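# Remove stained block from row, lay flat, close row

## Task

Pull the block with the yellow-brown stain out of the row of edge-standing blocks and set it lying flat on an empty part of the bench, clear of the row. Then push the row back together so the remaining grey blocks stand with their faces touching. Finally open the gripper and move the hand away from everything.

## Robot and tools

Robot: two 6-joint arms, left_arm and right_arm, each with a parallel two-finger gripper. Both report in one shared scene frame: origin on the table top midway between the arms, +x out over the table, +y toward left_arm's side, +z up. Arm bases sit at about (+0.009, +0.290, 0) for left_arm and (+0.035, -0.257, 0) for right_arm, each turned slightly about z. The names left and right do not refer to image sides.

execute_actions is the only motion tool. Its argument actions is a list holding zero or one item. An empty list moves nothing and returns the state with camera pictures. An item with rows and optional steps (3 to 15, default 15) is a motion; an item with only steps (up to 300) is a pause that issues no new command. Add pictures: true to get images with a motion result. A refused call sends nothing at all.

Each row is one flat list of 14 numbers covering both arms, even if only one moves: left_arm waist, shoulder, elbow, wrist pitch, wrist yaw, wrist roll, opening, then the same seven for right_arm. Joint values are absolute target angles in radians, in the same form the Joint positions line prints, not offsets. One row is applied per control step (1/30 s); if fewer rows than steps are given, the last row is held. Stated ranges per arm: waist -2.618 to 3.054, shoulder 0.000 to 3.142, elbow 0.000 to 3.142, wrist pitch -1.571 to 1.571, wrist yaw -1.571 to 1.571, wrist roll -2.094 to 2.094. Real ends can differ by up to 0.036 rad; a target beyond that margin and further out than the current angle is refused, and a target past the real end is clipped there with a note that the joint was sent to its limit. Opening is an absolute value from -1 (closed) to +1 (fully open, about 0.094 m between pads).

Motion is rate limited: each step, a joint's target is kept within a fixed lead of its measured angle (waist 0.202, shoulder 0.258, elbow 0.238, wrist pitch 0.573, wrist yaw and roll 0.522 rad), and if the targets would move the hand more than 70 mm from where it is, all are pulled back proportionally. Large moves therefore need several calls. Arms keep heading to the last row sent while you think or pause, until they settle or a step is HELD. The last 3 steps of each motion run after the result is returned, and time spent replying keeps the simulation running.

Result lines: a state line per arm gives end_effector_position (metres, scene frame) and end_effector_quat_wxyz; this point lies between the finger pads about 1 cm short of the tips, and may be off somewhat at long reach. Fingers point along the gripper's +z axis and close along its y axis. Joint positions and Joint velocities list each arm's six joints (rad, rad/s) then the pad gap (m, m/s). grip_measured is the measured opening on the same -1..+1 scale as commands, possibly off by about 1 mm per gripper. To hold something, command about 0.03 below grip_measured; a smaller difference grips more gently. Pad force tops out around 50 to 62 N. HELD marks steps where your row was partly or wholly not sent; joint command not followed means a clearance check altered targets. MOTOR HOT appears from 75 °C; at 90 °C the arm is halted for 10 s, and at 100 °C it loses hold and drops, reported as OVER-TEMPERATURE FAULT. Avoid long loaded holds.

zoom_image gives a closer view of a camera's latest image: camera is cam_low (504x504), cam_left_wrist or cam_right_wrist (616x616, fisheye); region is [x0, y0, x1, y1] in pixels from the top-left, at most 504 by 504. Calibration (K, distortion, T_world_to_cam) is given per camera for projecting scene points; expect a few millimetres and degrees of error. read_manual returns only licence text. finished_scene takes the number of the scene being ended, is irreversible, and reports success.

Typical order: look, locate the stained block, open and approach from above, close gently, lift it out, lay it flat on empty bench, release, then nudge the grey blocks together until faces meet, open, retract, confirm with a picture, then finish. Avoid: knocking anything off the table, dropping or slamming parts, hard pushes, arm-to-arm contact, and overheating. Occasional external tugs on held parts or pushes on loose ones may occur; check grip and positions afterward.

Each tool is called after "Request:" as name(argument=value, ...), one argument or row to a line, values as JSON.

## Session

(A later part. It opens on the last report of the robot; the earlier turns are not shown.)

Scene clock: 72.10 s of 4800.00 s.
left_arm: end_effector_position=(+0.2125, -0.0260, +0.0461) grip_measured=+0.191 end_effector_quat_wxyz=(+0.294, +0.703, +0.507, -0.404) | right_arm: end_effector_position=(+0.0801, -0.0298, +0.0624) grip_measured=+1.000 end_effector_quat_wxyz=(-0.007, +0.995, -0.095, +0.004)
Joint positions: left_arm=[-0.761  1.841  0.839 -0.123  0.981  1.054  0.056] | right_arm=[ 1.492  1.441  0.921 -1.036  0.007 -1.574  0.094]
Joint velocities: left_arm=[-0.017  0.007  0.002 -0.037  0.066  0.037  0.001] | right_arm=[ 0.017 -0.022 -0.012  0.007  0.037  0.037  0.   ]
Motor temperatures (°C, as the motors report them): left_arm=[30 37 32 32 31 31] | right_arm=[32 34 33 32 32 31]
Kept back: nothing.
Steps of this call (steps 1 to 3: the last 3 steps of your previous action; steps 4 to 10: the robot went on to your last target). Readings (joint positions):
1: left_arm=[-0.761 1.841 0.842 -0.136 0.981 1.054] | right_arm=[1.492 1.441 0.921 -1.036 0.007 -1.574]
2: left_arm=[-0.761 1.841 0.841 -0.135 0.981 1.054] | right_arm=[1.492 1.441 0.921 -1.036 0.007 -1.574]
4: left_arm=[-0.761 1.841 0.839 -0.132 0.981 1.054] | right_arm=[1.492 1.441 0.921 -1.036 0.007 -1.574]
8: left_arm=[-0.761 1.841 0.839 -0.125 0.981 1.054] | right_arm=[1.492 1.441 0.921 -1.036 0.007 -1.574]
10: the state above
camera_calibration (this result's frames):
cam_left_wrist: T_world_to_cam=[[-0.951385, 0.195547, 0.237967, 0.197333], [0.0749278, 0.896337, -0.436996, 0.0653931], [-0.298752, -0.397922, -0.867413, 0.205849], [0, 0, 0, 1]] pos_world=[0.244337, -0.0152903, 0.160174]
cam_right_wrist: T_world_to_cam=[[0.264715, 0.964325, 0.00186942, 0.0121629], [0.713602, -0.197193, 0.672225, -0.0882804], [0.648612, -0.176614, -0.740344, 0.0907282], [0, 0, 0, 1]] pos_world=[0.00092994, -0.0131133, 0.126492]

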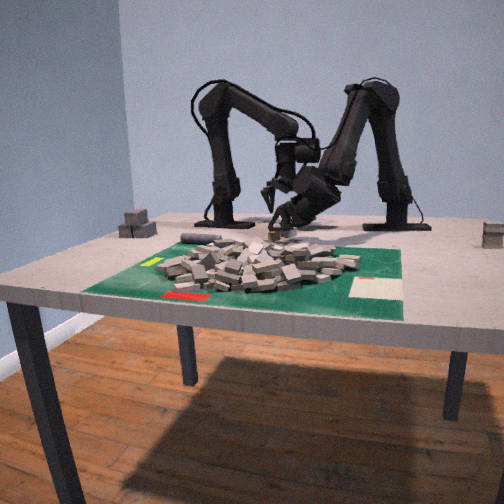

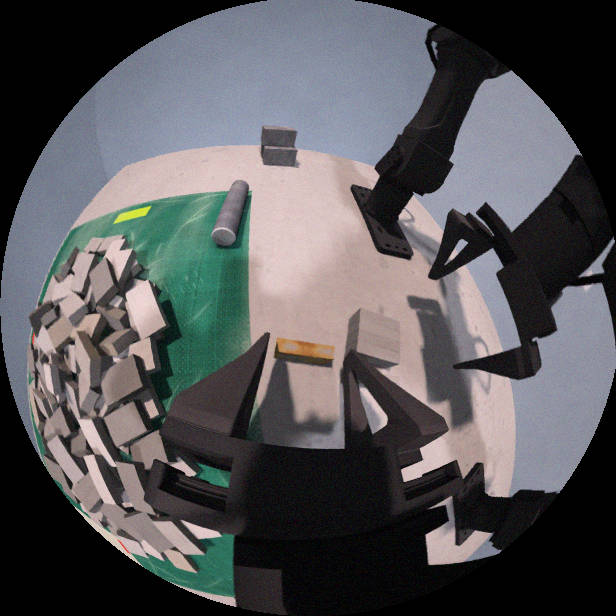

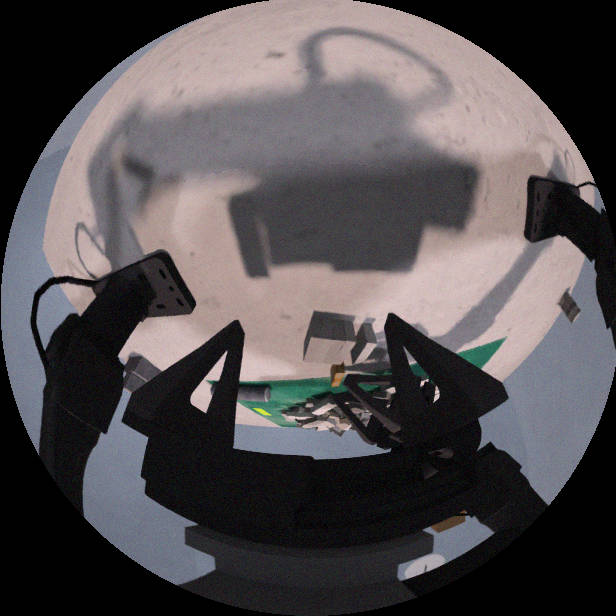

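Request:
execute_actions(
  actions=[
    {"rows": [[-0.757,1.868,0.828,-0.102,0.99,1.048,0.19, 1.490,1.430,0.940,-1.056,0.005,-1.577,1],[-0.757,1.877,0.828,-0.097,0.99,1.048,0.19, 1.490,1.430,0.940,-1.056,0.005,-1.577,1],[-0.757,1.886,0.828,-0.093,0.99,1.048,0.19, 1.490,1.430,0.940,-1.056,0.005,-1.577,1],[-0.757,1.895,0.828,-0.088,0.99,1.048,0.19, 1.490,1.430,0.940,-1.056,0.005,-1.577,1],[-0.757,1.904,0.828,-0.084,0.99,1.048,0.19, 1.490,1.430,0.940,-1.056,0.005,-1.577,1],[-0.757,1.913,0.828,-0.079,0.99,1.048,0.19, 1.490,1.430,0.940,-1.056,0.005,-1.577,1],[-0.757,1.921,0.828,-0.074,0.99,1.048,0.19, 1.490,1.430,0.940,-1.056,0.005,-1.577,1],[-0.757,1.929,0.828,-0.070,0.99,1.048,0.19, 1.490,1.430,0.940,-1.056,0.005,-1.577,1],[-0.757,1.936,0.828,-0.068,0.99,1.048,0.19, 1.490,1.430,0.940,-1.056,0.005,-1.577,1]], "steps": 14},
  ],
  pictures=false,
)

Request:
execute_actions(
  actions=[
    {"steps": 8},
  ],
  pictures=true,
)

Scene clock: 74.87 s of 4800.00 s.
left_arm: end_effector_position=(+0.2122, -0.0257, +0.0230) grip_measured=+0.191 end_effector_quat_wxyz=(+0.278, +0.699, +0.516, -0.409) | right_arm: end_effector_position=(+0.0801, -0.0298, +0.0624) grip_measured=+1.000 end_effector_quat_wxyz=(-0.007, +0.995, -0.095, +0.004)
Joint positions: left_arm=[-0.761  1.921  0.839 -0.083  0.981  1.054  0.056] | right_arm=[ 1.492  1.441  0.921 -1.036  0.007 -1.574  0.094]
Joint velocities: left_arm=[0.002 0.125 0.007 0.007 0.051 0.022 0.   ] | right_arm=[ 0.002 -0.017 -0.007  0.007 -0.007 -0.007  0.   ]
Motor temperatures (°C, as the motors report them): left_arm=[30 37 32 32 31 31] | right_arm=[32 34 34 32 32 31]
Steps of this call (steps 1 to 30: the robot went on to your last target; steps 31 to 72: nothing new was sent; steps 73 to 83: the first 11 steps of this action). Readings (joint positions):
73: left_arm=[-0.761 1.842 0.839 -0.119 0.981 1.054] | right_arm=[1.492 1.441 0.921 -1.036 0.007 -1.574]
74: left_arm=[-0.761 1.844 0.839 -0.115 0.981 1.054] | right_arm=[1.492 1.441 0.921 -1.036 0.007 -1.574]
76: left_arm=[-0.761 1.856 0.839 -0.105 0.981 1.054] | right_arm=[1.492 1.441 0.921 -1.036 0.007 -1.574]
80: left_arm=[-0.761 1.897 0.839 -0.089 0.981 1.054] | right_arm=[1.492 1.441 0.921 -1.036 0.007 -1.574]
83: the state above

Scene clock: 75.13 s of 4800.00 s.
left_arm: end_effector_position=(+0.2130, -0.0262, +0.0222) grip_measured=+0.191 end_effector_quat_wxyz=(+0.280, +0.700, +0.515, -0.408) | right_arm: end_effector_position=(+0.0801, -0.0298, +0.0624) grip_measured=+1.000 end_effector_quat_wxyz=(-0.007, +0.995, -0.095, +0.004)
Joint positions: left_arm=[-0.761  1.925  0.839 -0.075  0.981  1.053  0.056] | right_arm=[ 1.492  1.441  0.921 -1.036  0.007 -1.574  0.094]
Joint velocities: left_arm=[-0.007  0.002 -0.007 -0.037 -0.022  0.051 -0.   ] | right_arm=[-0.002 -0.002 -0.007  0.022 -0.022 -0.051  0.   ]
Motor temperatures (°C, as the motors report them): left_arm=[30 37 32 32 31 31] | right_arm=[32 34 34 32 32 31]
Kept back: nothing.
Steps of this call (steps 1 to 3: the last 3 steps of your previous action; steps 4 to 8: the robot went on to your last target). Readings (joint positions):
1: left_arm=[-0.761 1.924 0.839 -0.083 0.981 1.053] | right_arm=[1.492 1.441 0.921 -1.036 0.007 -1.574]
2: left_arm=[-0.761 1.925 0.839 -0.082 0.981 1.053] | right_arm=[1.492 1.441 0.921 -1.036 0.007 -1.574]
4: left_arm=[-0.761 1.925 0.839 -0.078 0.981 1.053] | right_arm=[1.492 1.441 0.921 -1.036 0.007 -1.574]
8: the state above
camera_calibration (this result's frames):
cam_left_wrist: T_world_to_cam=[[-0.944226, 0.189943, 0.268996, 0.201157], [0.0621896, 0.905036, -0.420764, 0.0576798], [-0.323372, -0.380567, -0.866371, 0.190809], [0, 0, 0, 1]] pos_world=[0.248053, -0.0177949, 0.135471]
cam_right_wrist: T_world_to_cam=[[0.264715, 0.964325, 0.00186942, 0.0121629], [0.713602, -0.197193, 0.672225, -0.0882804], [0.648612, -0.176614, -0.740344, 0.0907282], [0, 0, 0, 1]] pos_world=[0.00092994, -0.0131133, 0.126492]

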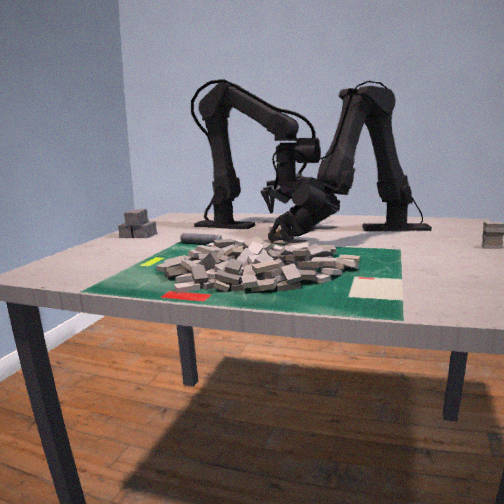

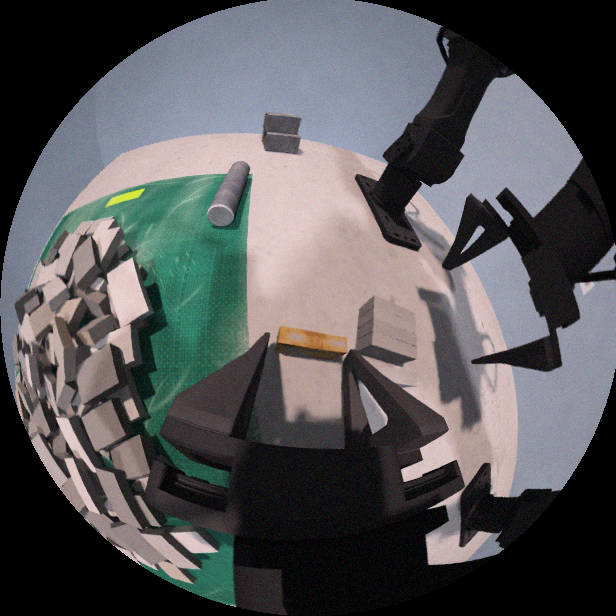

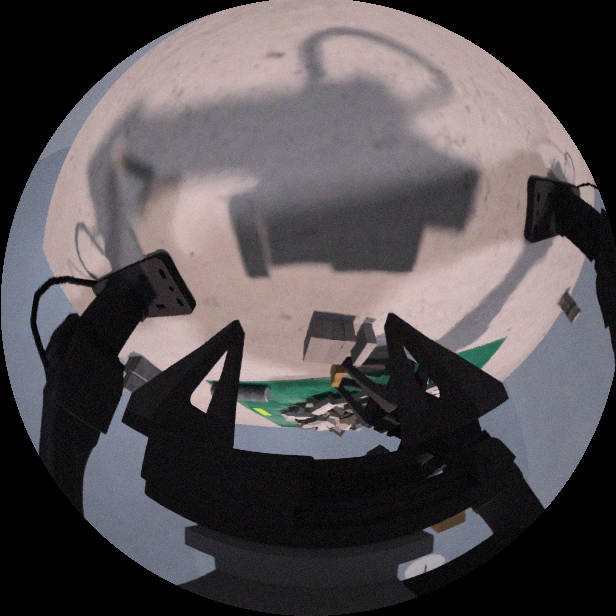

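Request:
zoom_image(
  camera="cam_left_wrist",
  region=[255, 310, 375, 400],
)

Request:
zoom_image(
  camera="cam_right_wrist",
  region=[295, 300, 415, 410],
)

Region (255, 310, 375, 400) of cam_left_wrist's 616x616 image, scaled by 4.200, with more detail than that image has; it fills the top 378 rows of this view, and the rest is white.

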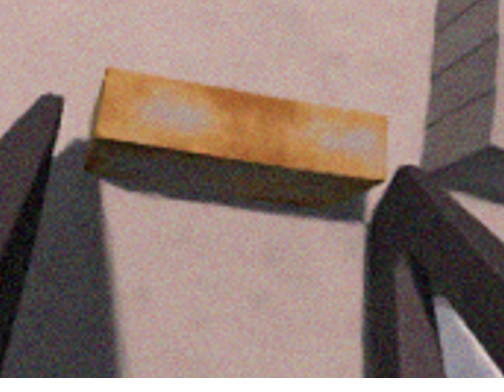

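Region (295, 300, 415, 410) of cam_right_wrist's 616x616 image, scaled by 4.200, with more detail than that image has; it fills the top 462 rows of this view, and the rest is white.

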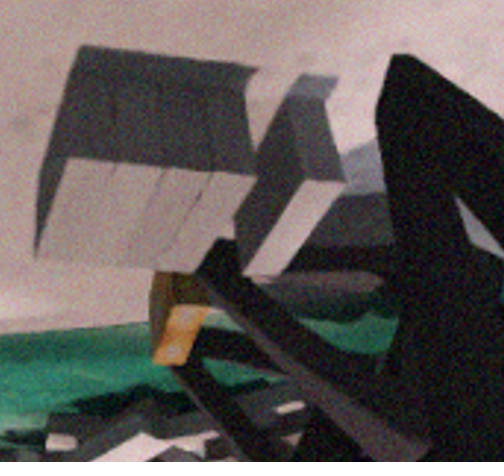

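Request:
execute_actions(
  actions=[
    {"rows": [[-0.757,1.936,0.828,-0.062,0.99,1.048,0.15, 1.490,1.430,0.940,-1.056,0.005,-1.577,1],[-0.757,1.936,0.828,-0.058,0.99,1.048,0.11, 1.490,1.430,0.940,-1.056,0.005,-1.577,1],[-0.768,1.936,0.828,-0.058,0.99,1.048,0.07, 1.490,1.430,0.940,-1.056,0.005,-1.577,1],[-0.776,1.936,0.828,-0.058,0.99,1.048,0.04, 1.490,1.430,0.940,-1.056,0.005,-1.577,1]], "steps": 12},
  ],
  pictures=false,
)

Request:
execute_actions(
  actions=[
    {"steps": 6},
  ],
  pictures=true,
)

Scene clock: 77.77 s of 4800.00 s.
left_arm: end_effector_position=(+0.2144, -0.0272, +0.0229) grip_measured=+0.041 end_effector_quat_wxyz=(+0.284, +0.701, +0.513, -0.407) | right_arm: end_effector_position=(+0.0801, -0.0298, +0.0624) grip_measured=+1.000 end_effector_quat_wxyz=(-0.007, +0.995, -0.095, +0.004)
Joint positions: left_arm=[-0.761  1.925  0.839 -0.064  0.981  1.053  0.049] | right_arm=[ 1.492  1.441  0.921 -1.036  0.007 -1.574  0.094]
Joint velocities: left_arm=[ 0.007  0.002  0.012 -0.007 -0.007 -0.037 -0.   ] | right_arm=[-0.012 -0.007 -0.017  0.11   0.037 -0.081  0.   ]
Motor temperatures (°C, as the motors report them): left_arm=[30 37 31 32 31 31] | right_arm=[32 34 34 32 32 31]
Steps of this call (steps 1 to 30: the robot went on to your last target; steps 31 to 70: nothing new was sent; steps 71 to 79: the first 9 steps of this action). Readings (joint positions):
71: left_arm=[-0.761 1.925 0.839 -0.072 0.981 1.053] | right_arm=[1.492 1.441 0.921 -1.036 0.007 -1.574]
72: left_arm=[-0.761 1.925 0.839 -0.070 0.981 1.053] | right_arm=[1.492 1.441 0.921 -1.036 0.007 -1.574]
74: left_arm=[-0.761 1.925 0.839 -0.067 0.981 1.053] | right_arm=[1.492 1.441 0.921 -1.036 0.007 -1.574]
78: left_arm=[-0.761 1.925 0.839 -0.064 0.981 1.053] | right_arm=[1.492 1.441 0.921 -1.036 0.007 -1.574]
79: the state above

Scene clock: 77.97 s of 4800.00 s.
left_arm: end_effector_position=(+0.2145, -0.0273, +0.0230) grip_measured=+0.041 end_effector_quat_wxyz=(+0.285, +0.701, +0.513, -0.407) | right_arm: end_effector_position=(+0.0801, -0.0298, +0.0624) grip_measured=+1.000 end_effector_quat_wxyz=(-0.007, +0.995, -0.095, +0.004)
Joint positions: left_arm=[-0.761  1.925  0.839 -0.062  0.981  1.053  0.049] | right_arm=[ 1.492  1.441  0.921 -1.036  0.007 -1.574  0.094]
Joint velocities: left_arm=[-0.002  0.007 -0.007  0.022 -0.037 -0.095 -0.001] | right_arm=[-0.007 -0.032 -0.022  0.037 -0.007  0.022  0.   ]
Motor temperatures (°C, as the motors report them): left_arm=[30 37 31 32 31 31] | right_arm=[32 34 34 32 32 31]
Kept back: nothing.
Steps of this call (steps 1 to 3: the last 3 steps of your previous action; steps 4 to 6: the robot went on to your last target). Readings (joint positions):
1: left_arm=[-0.761 1.925 0.839 -0.064 0.981 1.053] | right_arm=[1.492 1.441 0.921 -1.036 0.007 -1.574]
2: left_arm=[-0.761 1.925 0.839 -0.063 0.981 1.053] | right_arm=[1.492 1.441 0.921 -1.036 0.007 -1.574]
4: left_arm=[-0.761 1.925 0.839 -0.063 0.981 1.053] | right_arm=[1.492 1.441 0.921 -1.036 0.007 -1.574]
6: the state above
camera_calibration (this result's frames):
cam_left_wrist: T_world_to_cam=[[-0.946887, 0.191752, 0.258141, 0.203483], [0.066465, 0.902129, -0.426317, 0.0580294], [-0.314624, -0.386516, -0.866958, 0.189609], [0, 0, 0, 1]] pos_world=[0.248474, -0.0180813, 0.136595]
cam_right_wrist: T_world_to_cam=[[0.264715, 0.964325, 0.00186942, 0.0121629], [0.713602, -0.197193, 0.672225, -0.0882804], [0.648612, -0.176614, -0.740344, 0.0907282], [0, 0, 0, 1]] pos_world=[0.00092994, -0.0131133, 0.126492]

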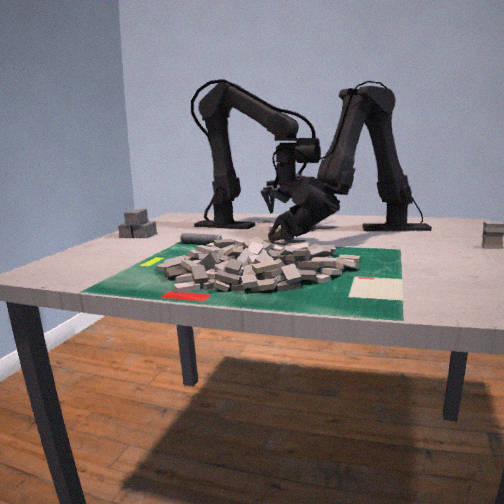

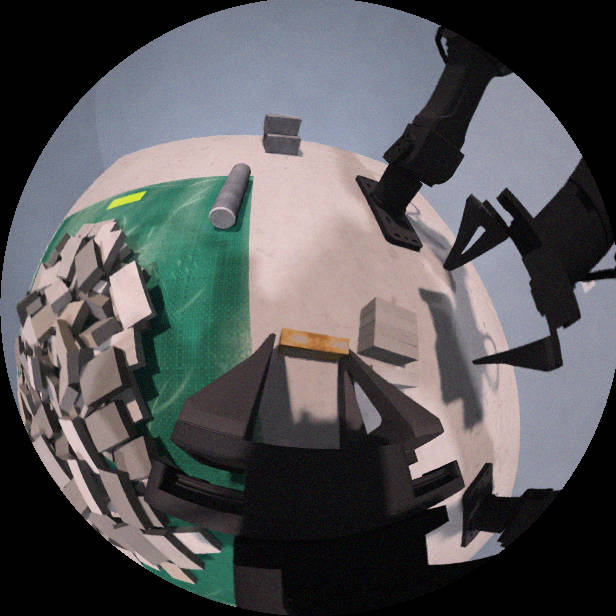

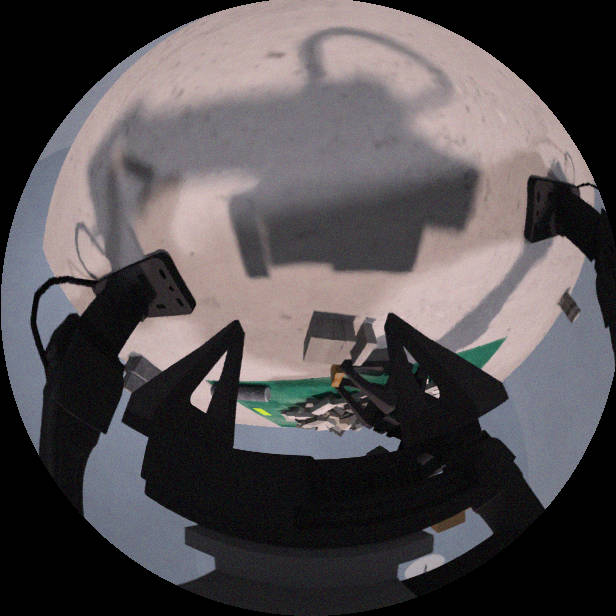

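Request:
execute_actions(
  actions=[
    {"rows": [[-0.787,1.936,0.828,-0.058,0.99,1.048,0.04, 1.490,1.430,0.940,-1.056,0.005,-1.577,1],[-0.787,1.936,0.828,-0.058,0.99,1.048,0.04, 1.490,1.430,0.940,-1.056,0.005,-1.577,1],[-0.770,1.936,0.828,-0.058,0.99,1.048,0.04, 1.490,1.430,0.940,-1.056,0.005,-1.577,1]], "steps": 9},
  ],
  pictures=true,
)

Scene clock: 78.43 s of 4800.00 s.
left_arm: end_effector_position=(+0.2125, -0.0287, +0.0230) grip_measured=+0.041 end_effector_quat_wxyz=(+0.283, +0.703, +0.510, -0.407) | right_arm: end_effector_position=(+0.0801, -0.0298, +0.0624) grip_measured=+1.000 end_effector_quat_wxyz=(-0.007, +0.995, -0.095, +0.004)
Joint positions: left_arm=[-0.768  1.925  0.839 -0.062  0.98   1.053  0.049] | right_arm=[ 1.492  1.441  0.921 -1.036  0.007 -1.574  0.094]
Joint velocities: left_arm=[ 0.002 -0.017 -0.002  0.066  0.007  0.022 -0.001] | right_arm=[ 0.007 -0.022  0.007 -0.095 -0.007 -0.022  0.   ]
Motor temperatures (°C, as the motors report them): left_arm=[30 37 31 32 31 31] | right_arm=[32 34 34 32 32 31]
Steps of this call (steps 1 to 8: the robot went on to your last target; steps 9 to 14: the first 6 steps of this action). Readings (joint positions):
9: left_arm=[-0.762 1.925 0.839 -0.062 0.980 1.053] | right_arm=[1.492 1.441 0.921 -1.036 0.007 -1.574]
10: left_arm=[-0.765 1.925 0.839 -0.062 0.980 1.053] | right_arm=[1.492 1.441 0.921 -1.036 0.007 -1.574]
12: left_arm=[-0.768 1.925 0.839 -0.062 0.980 1.053] | right_arm=[1.492 1.441 0.921 -1.036 0.007 -1.574]
14: the state above
camera_calibration (this result's frames):
cam_left_wrist: T_world_to_cam=[[-0.945791, 0.198139, 0.257332, 0.201792], [0.0728685, 0.9016, -0.426389, 0.0581015], [-0.316494, -0.384524, -0.867163, 0.188865], [0, 0, 0, 1]] pos_world=[0.246394, -0.0197441, 0.136623]
cam_right_wrist: T_world_to_cam=[[0.264715, 0.964325, 0.00186942, 0.0121629], [0.713602, -0.197193, 0.672225, -0.0882804], [0.648612, -0.176614, -0.740344, 0.0907282], [0, 0, 0, 1]] pos_world=[0.00092994, -0.0131133, 0.126492]

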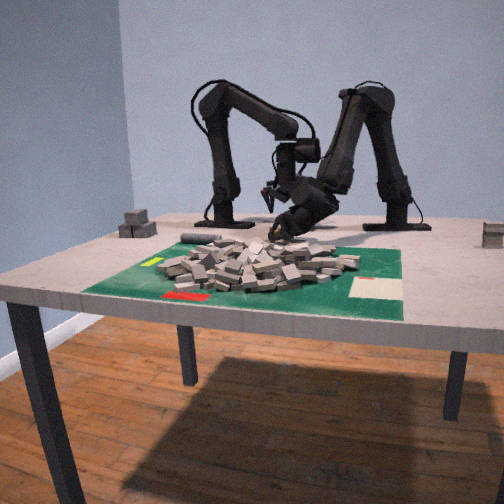

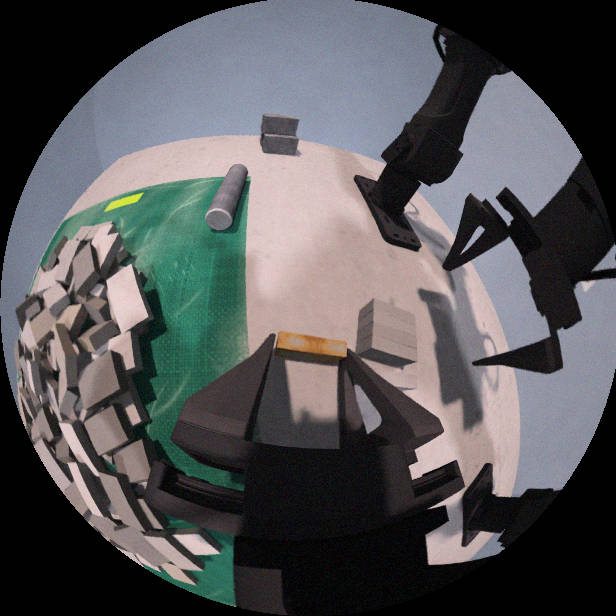

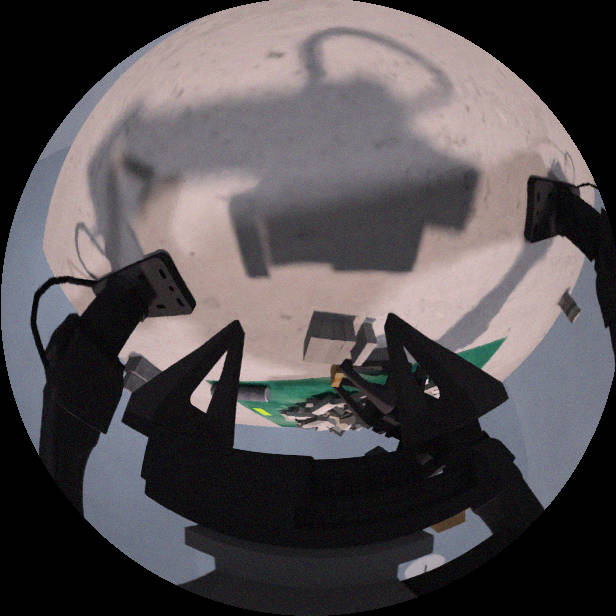

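Request:
execute_actions(
  actions=[],
  pictures=true,
)

Scene clock: 79.30 s of 4800.00 s.
left_arm: end_effector_position=(+0.2125, -0.0287, +0.0230) grip_measured=+0.041 end_effector_quat_wxyz=(+0.283, +0.703, +0.510, -0.407) | right_arm: end_effector_position=(+0.0801, -0.0298, +0.0624) grip_measured=+1.000 end_effector_quat_wxyz=(-0.007, +0.995, -0.095, +0.004)
Joint positions: left_arm=[-0.768  1.925  0.839 -0.062  0.98   1.053  0.049] | right_arm=[ 1.492  1.441  0.921 -1.036  0.007 -1.574  0.094]
Joint velocities: left_arm=[-0.012  0.012  0.002 -0.051  0.007  0.007  0.001] | right_arm=[-0.002  0.007  0.007  0.007  0.037 -0.037  0.   ]
Motor temperatures (°C, as the motors report them): left_arm=[30 37 31 32 31 31] | right_arm=[32 34 34 32 32 31]
Kept back: nothing.
Steps of this call (steps 1 to 3: the last 3 steps of your previous action; steps 4 to 15: the robot went on to your last target; steps 16 to 26: nothing new was sent). Readings (joint positions):
1: left_arm=[-0.768 1.925 0.839 -0.062 0.980 1.053] | right_arm=[1.492 1.441 0.921 -1.036 0.007 -1.574]
2: left_arm=[-0.768 1.925 0.839 -0.062 0.980 1.053] | right_arm=[1.492 1.441 0.921 -1.036 0.007 -1.574]
4: left_arm=[-0.768 1.925 0.839 -0.062 0.980 1.053] | right_arm=[1.492 1.441 0.921 -1.036 0.007 -1.574]
8: left_arm=[-0.768 1.925 0.839 -0.062 0.980 1.053] | right_arm=[1.492 1.441 0.921 -1.036 0.007 -1.574]
26: the state above
All arms were judged still, so your last target was given up. Only a new action makes them travel on or press farther. Fingers that are still opening or closing keep moving.
camera_calibration (this result's frames):
cam_left_wrist: T_world_to_cam=[[-0.945791, 0.198139, 0.257332, 0.201792], [0.0728685, 0.9016, -0.426389, 0.0581015], [-0.316494, -0.384524, -0.867163, 0.188865], [0, 0, 0, 1]] pos_world=[0.246394, -0.0197441, 0.136623]
cam_right_wrist: T_world_to_cam=[[0.264715, 0.964325, 0.00186942, 0.0121629], [0.713602, -0.197193, 0.672225, -0.0882804], [0.648612, -0.176614, -0.740344, 0.0907282], [0, 0, 0, 1]] pos_world=[0.00092994, -0.0131133, 0.126492]

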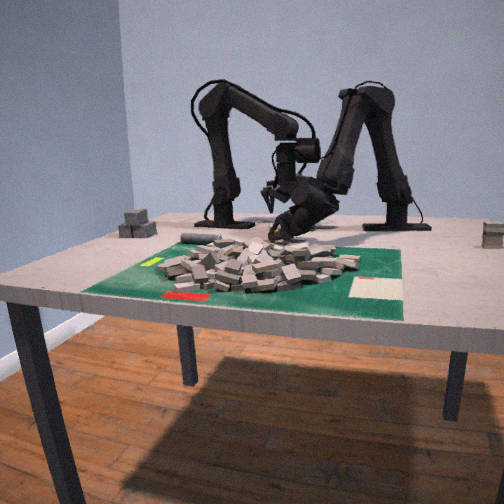

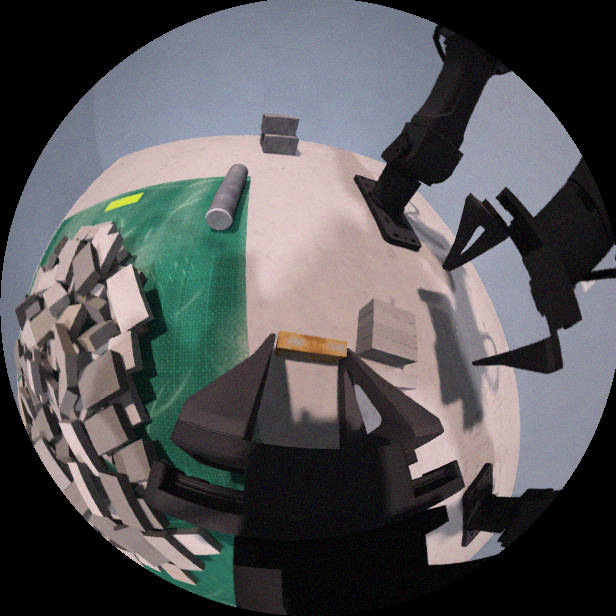

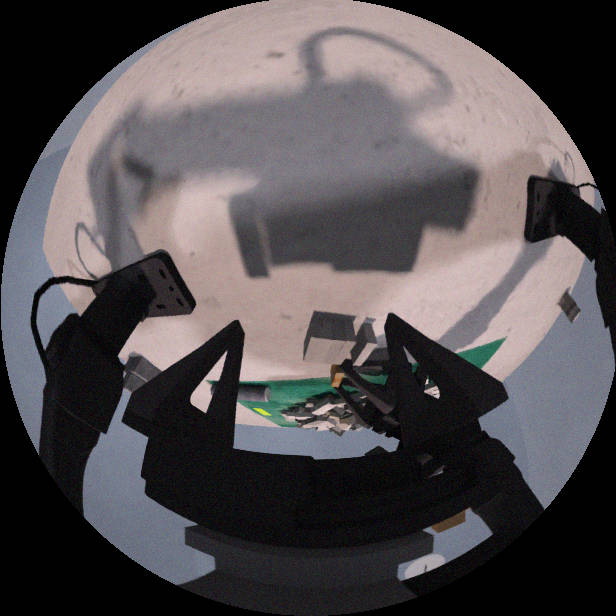

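Request:
execute_actions(
  actions=[
    {"rows":[[-0.770,1.936,0.828,-0.058,0.99,1.048,0.015,1.490,1.430,0.940,-1.056,0.005,-1.577,1],[-0.770,1.936,0.828,-0.058,0.99,1.048,-0.01,1.490,1.430,0.940,-1.056,0.005,-1.577,1],[-0.770,1.936,0.828,-0.058,0.99,1.048,-0.03,1.490,1.430,0.940,-1.056,0.005,-1.577,1],[-0.770,1.936,0.828,-0.058,0.99,1.048,-0.045,1.490,1.430,0.940,-1.056,0.005,-1.577,1],[-0.770,1.936,0.828,-0.058,0.99,1.048,-0.06,1.490,1.430,0.940,-1.056,0.005,-1.577,1],[-0.770,1.936,0.828,-0.058,0.99,1.048,-0.072,1.490,1.430,0.940,-1.056,0.005,-1.577,1],[-0.770,1.936,0.828,-0.058,0.99,1.048,-0.084,1.490,1.430,0.940,-1.056,0.005,-1.577,1],[-0.770,1.936,0.828,-0.058,0.99,1.048,-0.096,1.490,1.430,0.940,-1.056,0.005,-1.577,1],[-0.770,1.936,0.828,-0.058,0.99,1.048,-0.108,1.490,1.430,0.940,-1.056,0.005,-1.577,1],[-0.770,1.936,0.828,-0.058,0.99,1.048,-0.12,1.490,1.430,0.940,-1.056,0.005,-1.577,1]],"steps":14},
  ],
  pictures=true,
)

Scene clock: 79.90 s of 4800.00 s.
left_arm: end_effector_position=(+0.2125, -0.0287, +0.0230) grip_measured=-0.079 end_effector_quat_wxyz=(+0.283, +0.703, +0.510, -0.407) | right_arm: end_effector_position=(+0.0801, -0.0298, +0.0624) grip_measured=+1.000 end_effector_quat_wxyz=(-0.007, +0.995, -0.095, +0.004)
Joint positions: left_arm=[-0.768  1.925  0.839 -0.062  0.98   1.053  0.043] | right_arm=[ 1.492  1.441  0.921 -1.036  0.007 -1.574  0.094]
Joint velocities: left_arm=[-0.012  0.002 -0.007  0.051 -0.022  0.022  0.   ] | right_arm=[ 0.002  0.017 -0.007 -0.037 -0.037 -0.022  0.   ]
Motor temperatures (°C, as the motors report them): left_arm=[30 37 31 32 31 31] | right_arm=[32 34 34 32 32 31]
Steps of this call (steps 1 to 7: nothing new was sent; steps 8 to 18: the first 11 steps of this action). Readings (joint positions):
8: left_arm=[-0.768 1.925 0.839 -0.062 0.980 1.053] | right_arm=[1.492 1.441 0.921 -1.036 0.007 -1.574]
9: left_arm=[-0.768 1.925 0.839 -0.062 0.980 1.053] | right_arm=[1.492 1.441 0.921 -1.036 0.007 -1.574]
11: left_arm=[-0.768 1.925 0.839 -0.062 0.980 1.053] | right_arm=[1.492 1.441 0.921 -1.036 0.007 -1.574]
15: left_arm=[-0.768 1.925 0.839 -0.062 0.980 1.053] | right_arm=[1.492 1.441 0.921 -1.036 0.007 -1.574]
18: the state above
camera_calibration (this result's frames):
cam_left_wrist: T_world_to_cam=[[-0.94575, 0.197928, 0.257647, 0.20177], [0.0725615, 0.90166, -0.426315, 0.0581667], [-0.316689, -0.384492, -0.867107, 0.188906], [0, 0, 0, 1]] pos_world=[0.246427, -0.0197498, 0.136613]
cam_right_wrist: T_world_to_cam=[[0.264715, 0.964325, 0.00186942, 0.0121629], [0.713602, -0.197193, 0.672225, -0.0882804], [0.648612, -0.176614, -0.740344, 0.0907282], [0, 0, 0, 1]] pos_world=[0.00092994, -0.0131133, 0.126492]

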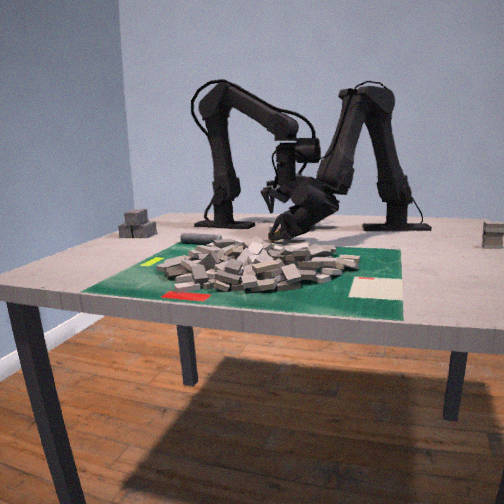

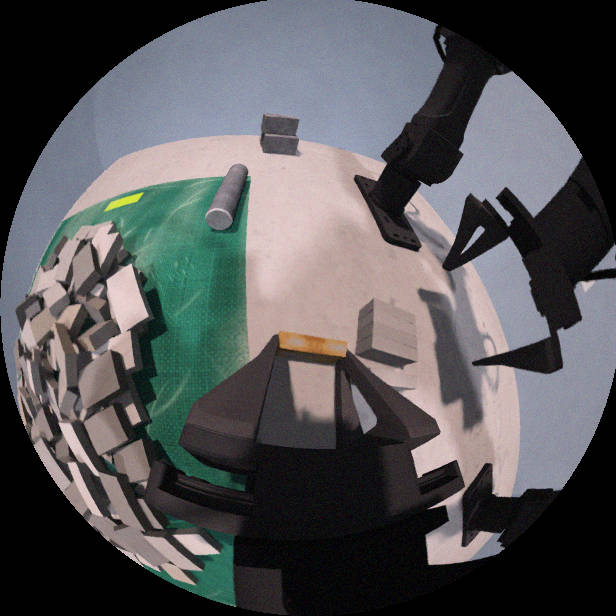

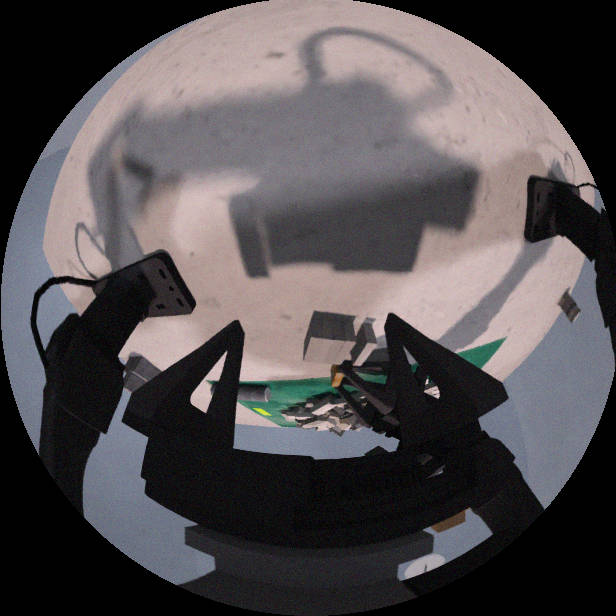

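Request:
execute_actions(
  actions=[
    {"steps":8},
  ],
)

Scene clock: 80.17 s of 4800.00 s.
left_arm: end_effector_position=(+0.2125, -0.0287, +0.0230) grip_measured=-0.079 end_effector_quat_wxyz=(+0.283, +0.703, +0.510, -0.407) | right_arm: end_effector_position=(+0.0801, -0.0298, +0.0624) grip_measured=+1.000 end_effector_quat_wxyz=(-0.007, +0.995, -0.095, +0.004)
Joint positions: left_arm=[-0.768  1.925  0.839 -0.062  0.98   1.053  0.043] | right_arm=[ 1.492  1.441  0.921 -1.036  0.007 -1.574  0.094]
Joint velocities: left_arm=[-0.022  0.007 -0.007 -0.022 -0.007 -0.007 -0.   ] | right_arm=[-0.002 -0.007 -0.002 -0.007  0.037  0.022  0.   ]
Motor temperatures (°C, as the motors report them): left_arm=[30 37 31 32 31 31] | right_arm=[32 34 34 32 32 31]
Kept back: nothing.
Steps of this call (steps 1 to 3: the last 3 steps of your previous action; steps 4 to 8: the robot went on to your last target). Readings (joint positions):
1: left_arm=[-0.768 1.925 0.839 -0.062 0.980 1.053] | right_arm=[1.492 1.441 0.921 -1.036 0.007 -1.574]
2: left_arm=[-0.768 1.925 0.839 -0.062 0.980 1.053] | right_arm=[1.492 1.441 0.921 -1.036 0.007 -1.574]
4: left_arm=[-0.768 1.925 0.839 -0.062 0.980 1.053] | right_arm=[1.492 1.441 0.921 -1.036 0.007 -1.574]
8: the state above

Request:
execute_actions(
  actions=[
    {"rows":[[-0.770,1.900,0.828,-0.082,0.99,1.048,-0.112,1.490,1.430,0.940,-1.056,0.005,-1.577,1],[-0.770,1.888,0.828,-0.095,0.99,1.048,-0.112,1.490,1.430,0.940,-1.056,0.005,-1.577,1],[-0.770,1.874,0.828,-0.109,0.99,1.048,-0.112,1.490,1.430,0.940,-1.056,0.005,-1.577,1],[-0.770,1.858,0.828,-0.124,0.99,1.048,-0.112,1.490,1.430,0.940,-1.056,0.005,-1.577,1],[-0.770,1.840,0.832,-0.140,0.99,1.048,-0.112,1.490,1.430,0.940,-1.056,0.005,-1.577,1],[-0.770,1.822,0.838,-0.157,0.99,1.048,-0.112,1.490,1.430,0.940,-1.056,0.005,-1.577,1],[-0.770,1.804,0.844,-0.175,0.99,1.048,-0.112,1.490,1.430,0.940,-1.056,0.005,-1.577,1],[-0.770,1.786,0.851,-0.193,0.99,1.048,-0.112,1.490,1.430,0.940,-1.056,0.005,-1.577,1],[-0.770,1.768,0.858,-0.212,0.98,1.04,-0.112,1.490,1.430,0.940,-1.056,0.005,-1.577,1],[-0.771,1.750,0.865,-0.235,0.96,1.02,-0.112,1.490,1.430,0.940,-1.056,0.005,-1.577,1],[-0.772,1.732,0.873,-0.265,0.93,0.99,-0.112,1.490,1.430,0.940,-1.056,0.005,-1.577,1],[-0.774,1.714,0.882,-0.300,0.895,0.953,-0.112,1.490,1.430,0.940,-1.056,0.005,-1.577,1],[-0.776,1.696,0.892,-0.340,0.855,0.910,-0.112,1.490,1.430,0.940,-1.056,0.005,-1.577,1],[-0.778,1.678,0.903,-0.385,0.812,0.865,-0.112,1.490,1.430,0.940,-1.056,0.005,-1.577,1],[-0.780,1.660,0.914,-0.432,0.768,0.818,-0.112,1.490,1.430,0.940,-1.056,0.005,-1.577,1]],"steps":15},
  ],
  pictures=true,
)

Request:
execute_actions(
  actions=[
    {"rows":[[-0.780,1.645,0.926,-0.480,0.723,0.770,-0.112,1.490,1.430,0.940,-1.056,0.005,-1.577,1],[-0.780,1.632,0.938,-0.530,0.678,0.722,-0.112,1.490,1.430,0.940,-1.056,0.005,-1.577,1],[-0.780,1.620,0.950,-0.582,0.633,0.674,-0.112,1.490,1.430,0.940,-1.056,0.005,-1.577,1],[-0.780,1.610,0.962,-0.635,0.588,0.626,-0.112,1.490,1.430,0.940,-1.056,0.005,-1.577,1],[-0.780,1.603,0.974,-0.690,0.543,0.578,-0.112,1.490,1.430,0.940,-1.056,0.005,-1.577,1],[-0.780,1.600,0.986,-0.745,0.498,0.530,-0.112,1.490,1.430,0.940,-1.056,0.005,-1.577,1],[-0.780,1.600,0.998,-0.800,0.453,0.482,-0.112,1.480,1.432,0.942,-1.056,0.005,-1.580,1],[-0.780,1.600,1.010,-0.855,0.408,0.434,-0.112,1.462,1.438,0.948,-1.056,0.005,-1.584,1],[-0.779,1.603,1.022,-0.910,0.363,0.386,-0.112,1.440,1.448,0.956,-1.056,0.005,-1.588,1],[-0.778,1.608,1.034,-0.965,0.318,0.338,-0.112,1.415,1.460,0.965,-1.056,0.005,-1.592,1],[-0.777,1.615,1.046,-1.020,0.273,0.290,-0.112,1.390,1.472,0.974,-1.056,0.005,-1.596,1],[-0.776,1.625,1.058,-1.072,0.228,0.242,-0.112,1.365,1.484,0.983,-1.056,0.005,-1.600,1],[-0.775,1.638,1.070,-1.122,0.183,0.194,-0.112,1.340,1.496,0.992,-1.056,0.005,-1.604,1],[-0.774,1.654,1.080,-1.168,0.138,0.146,-0.112,1.315,1.508,1.001,-1.056,0.005,-1.608,1],[-0.773,1.672,1.090,-1.208,0.093,0.098,-0.112,1.292,1.520,1.010,-1.056,0.005,-1.612,1]],"steps":15},
  ],
  pictures=true,
)

Scene clock: 84.20 s of 4800.00 s.
left_arm: end_effector_position=(+0.2101, -0.0225, +0.0598) grip_measured=-0.079 end_effector_quat_wxyz=(+0.285, +0.701, +0.523, -0.392) | right_arm: end_effector_position=(+0.0801, -0.0298, +0.0624) grip_measured=+1.000 end_effector_quat_wxyz=(-0.007, +0.995, -0.095, +0.004)
Joint positions: left_arm=[-0.768  1.771  0.844 -0.198  0.944  1.025  0.043] | right_arm=[ 1.492  1.441  0.921 -1.036  0.007 -1.574  0.094]
Joint velocities: left_arm=[ 0.007 -0.53   0.125 -0.637 -0.476 -0.388  0.001] | right_arm=[-0.002 -0.002  0.012 -0.007 -0.037 -0.007  0.   ]
Motor temperatures (°C, as the motors report them): left_arm=[30 37 31 32 31 31] | right_arm=[32 34 34 31 32 31]
Steps of this call (steps 1 to 15: the robot went on to your last target; steps 16 to 90: nothing new was sent; then 0.63 s passed at rest; steps 91 to 102: the first 12 steps of this action). Readings (joint positions):
91: left_arm=[-0.768 1.925 0.839 -0.062 0.980 1.053] | right_arm=[1.492 1.441 0.921 -1.036 0.007 -1.574]
92: left_arm=[-0.768 1.924 0.839 -0.064 0.980 1.053] | right_arm=[1.492 1.441 0.921 -1.036 0.007 -1.574]
94: left_arm=[-0.768 1.913 0.839 -0.081 0.975 1.053] | right_arm=[1.492 1.441 0.921 -1.036 0.007 -1.574]
98: left_arm=[-0.768 1.852 0.839 -0.131 0.970 1.053] | right_arm=[1.492 1.441 0.921 -1.036 0.007 -1.574]
102: the state above
camera_calibration (this result's frames):
cam_left_wrist: T_world_to_cam=[[-0.954889, 0.163969, 0.247591, 0.190505], [0.0515923, 0.912664, -0.405442, 0.0718192], [-0.292448, -0.374378, -0.879952, 0.218326], [0, 0, 0, 1]] pos_world=[0.242055, -0.0150472, 0.174068]
cam_right_wrist: T_world_to_cam=[[0.264715, 0.964325, 0.00186942, 0.0121629], [0.713602, -0.197193, 0.672225, -0.0882804], [0.648612, -0.176614, -0.740344, 0.0907282], [0, 0, 0, 1]] pos_world=[0.00092994, -0.0131133, 0.126492]

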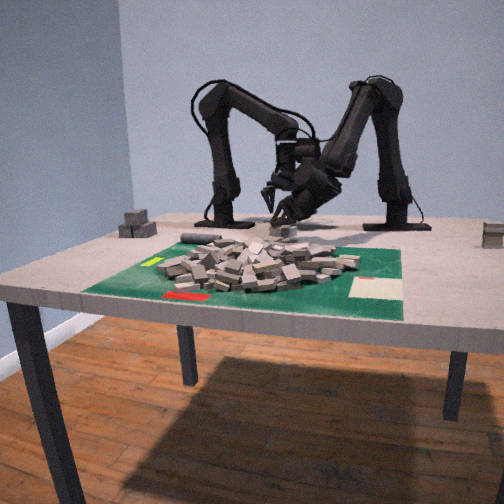

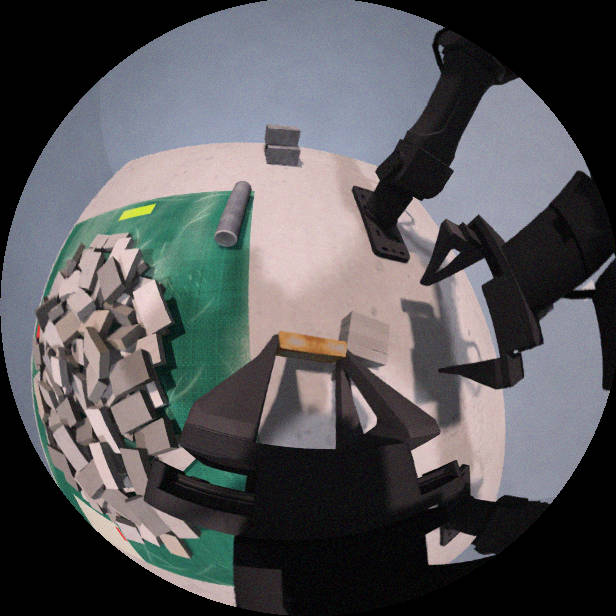

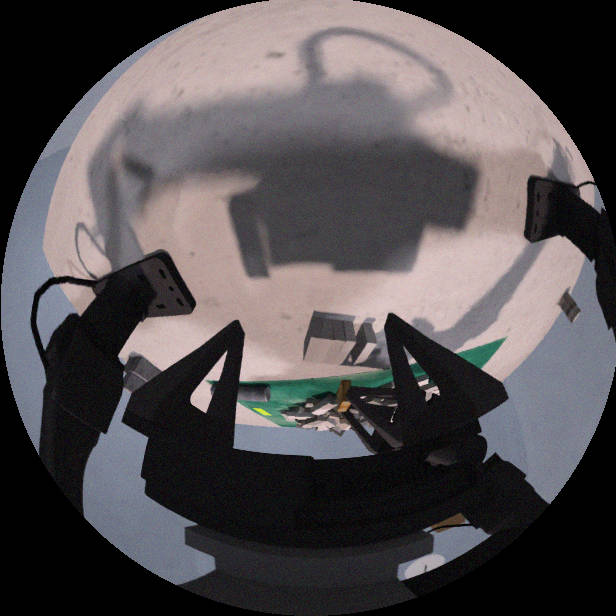

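Scene clock: 84.70 s of 4800.00 s.
left_arm: end_effector_position=(+0.2153, +0.0639, +0.0589) grip_measured=-0.079 end_effector_quat_wxyz=(+0.046, +0.501, +0.840, -0.205) | right_arm: end_effector_position=(+0.0970, -0.0310, +0.0636) grip_measured=+1.000 end_effector_quat_wxyz=(-0.005, +0.992, -0.127, +0.003)
Joint positions: left_arm=[-0.768  1.622  1.012 -0.834  0.405  0.445  0.043] | right_arm=[ 1.419  1.454  0.937 -1.043  0.005 -1.584  0.094]
Joint velocities: left_arm=[ 0.017 -0.002  0.276 -1.619 -1.194 -1.385  0.   ] | right_arm=[-0.72   0.247  0.281  0.037 -0.051 -0.139  0.   ]
Motor temperatures (°C, as the motors report them): left_arm=[30 37 31 32 31 31] | right_arm=[32 34 34 31 32 31]
Steps of this call (steps 1 to 3: the last 3 steps of your previous action; steps 4 to 15: the first 12 steps of this action). Readings (joint positions):
4: left_arm=[-0.768 1.701 0.879 -0.319 0.843 0.919] | right_arm=[1.492 1.441 0.921 -1.036 0.007 -1.574]
5: left_arm=[-0.768 1.685 0.892 -0.357 0.810 0.883] | right_arm=[1.492 1.441 0.921 -1.036 0.007 -1.574]
7: left_arm=[-0.768 1.656 0.917 -0.439 0.736 0.804] | right_arm=[1.492 1.441 0.921 -1.036 0.007 -1.574]
11: left_arm=[-0.768 1.623 0.970 -0.626 0.577 0.630] | right_arm=[1.490 1.441 0.921 -1.036 0.006 -1.575]
15: the state above
camera_calibration (this result's frames):
cam_left_wrist: T_world_to_cam=[[-0.69405, -0.60876, 0.384326, 0.166724], [-0.516569, 0.792937, 0.323121, 0.0793496], [-0.501449, 0.0257314, -0.864804, 0.269952], [0, 0, 0, 1]] pos_world=[0.292071, 0.0316293, 0.14374]
cam_right_wrist: T_world_to_cam=[[0.324831, 0.94577, -0.00209042, 0.00269256], [0.701368, -0.239405, 0.671393, -0.101466], [0.634482, -0.219555, -0.741099, 0.0805741], [0, 0, 0, 1]] pos_world=[0.0191675, -0.00914759, 0.127843]

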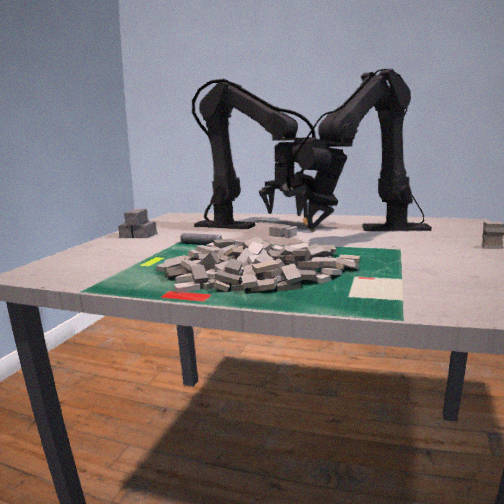

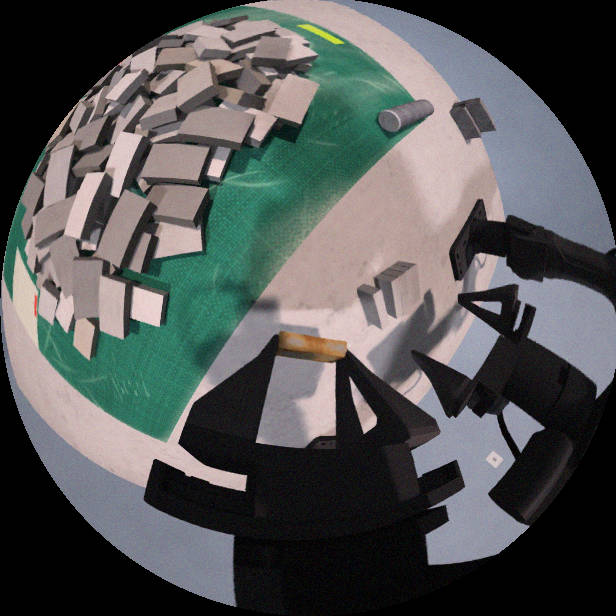

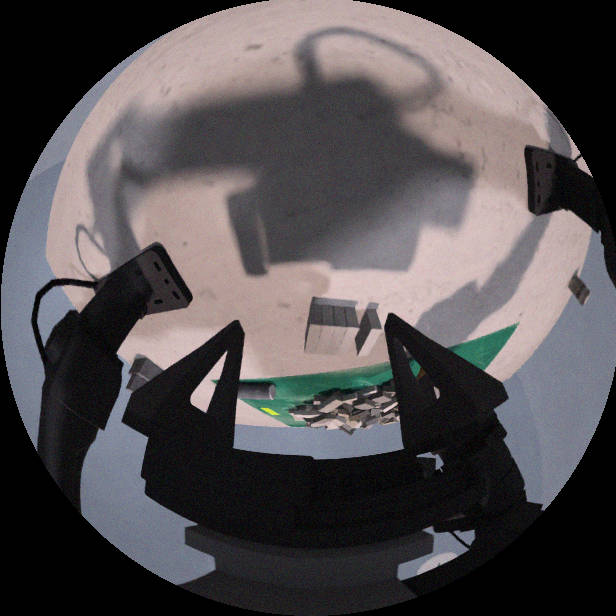

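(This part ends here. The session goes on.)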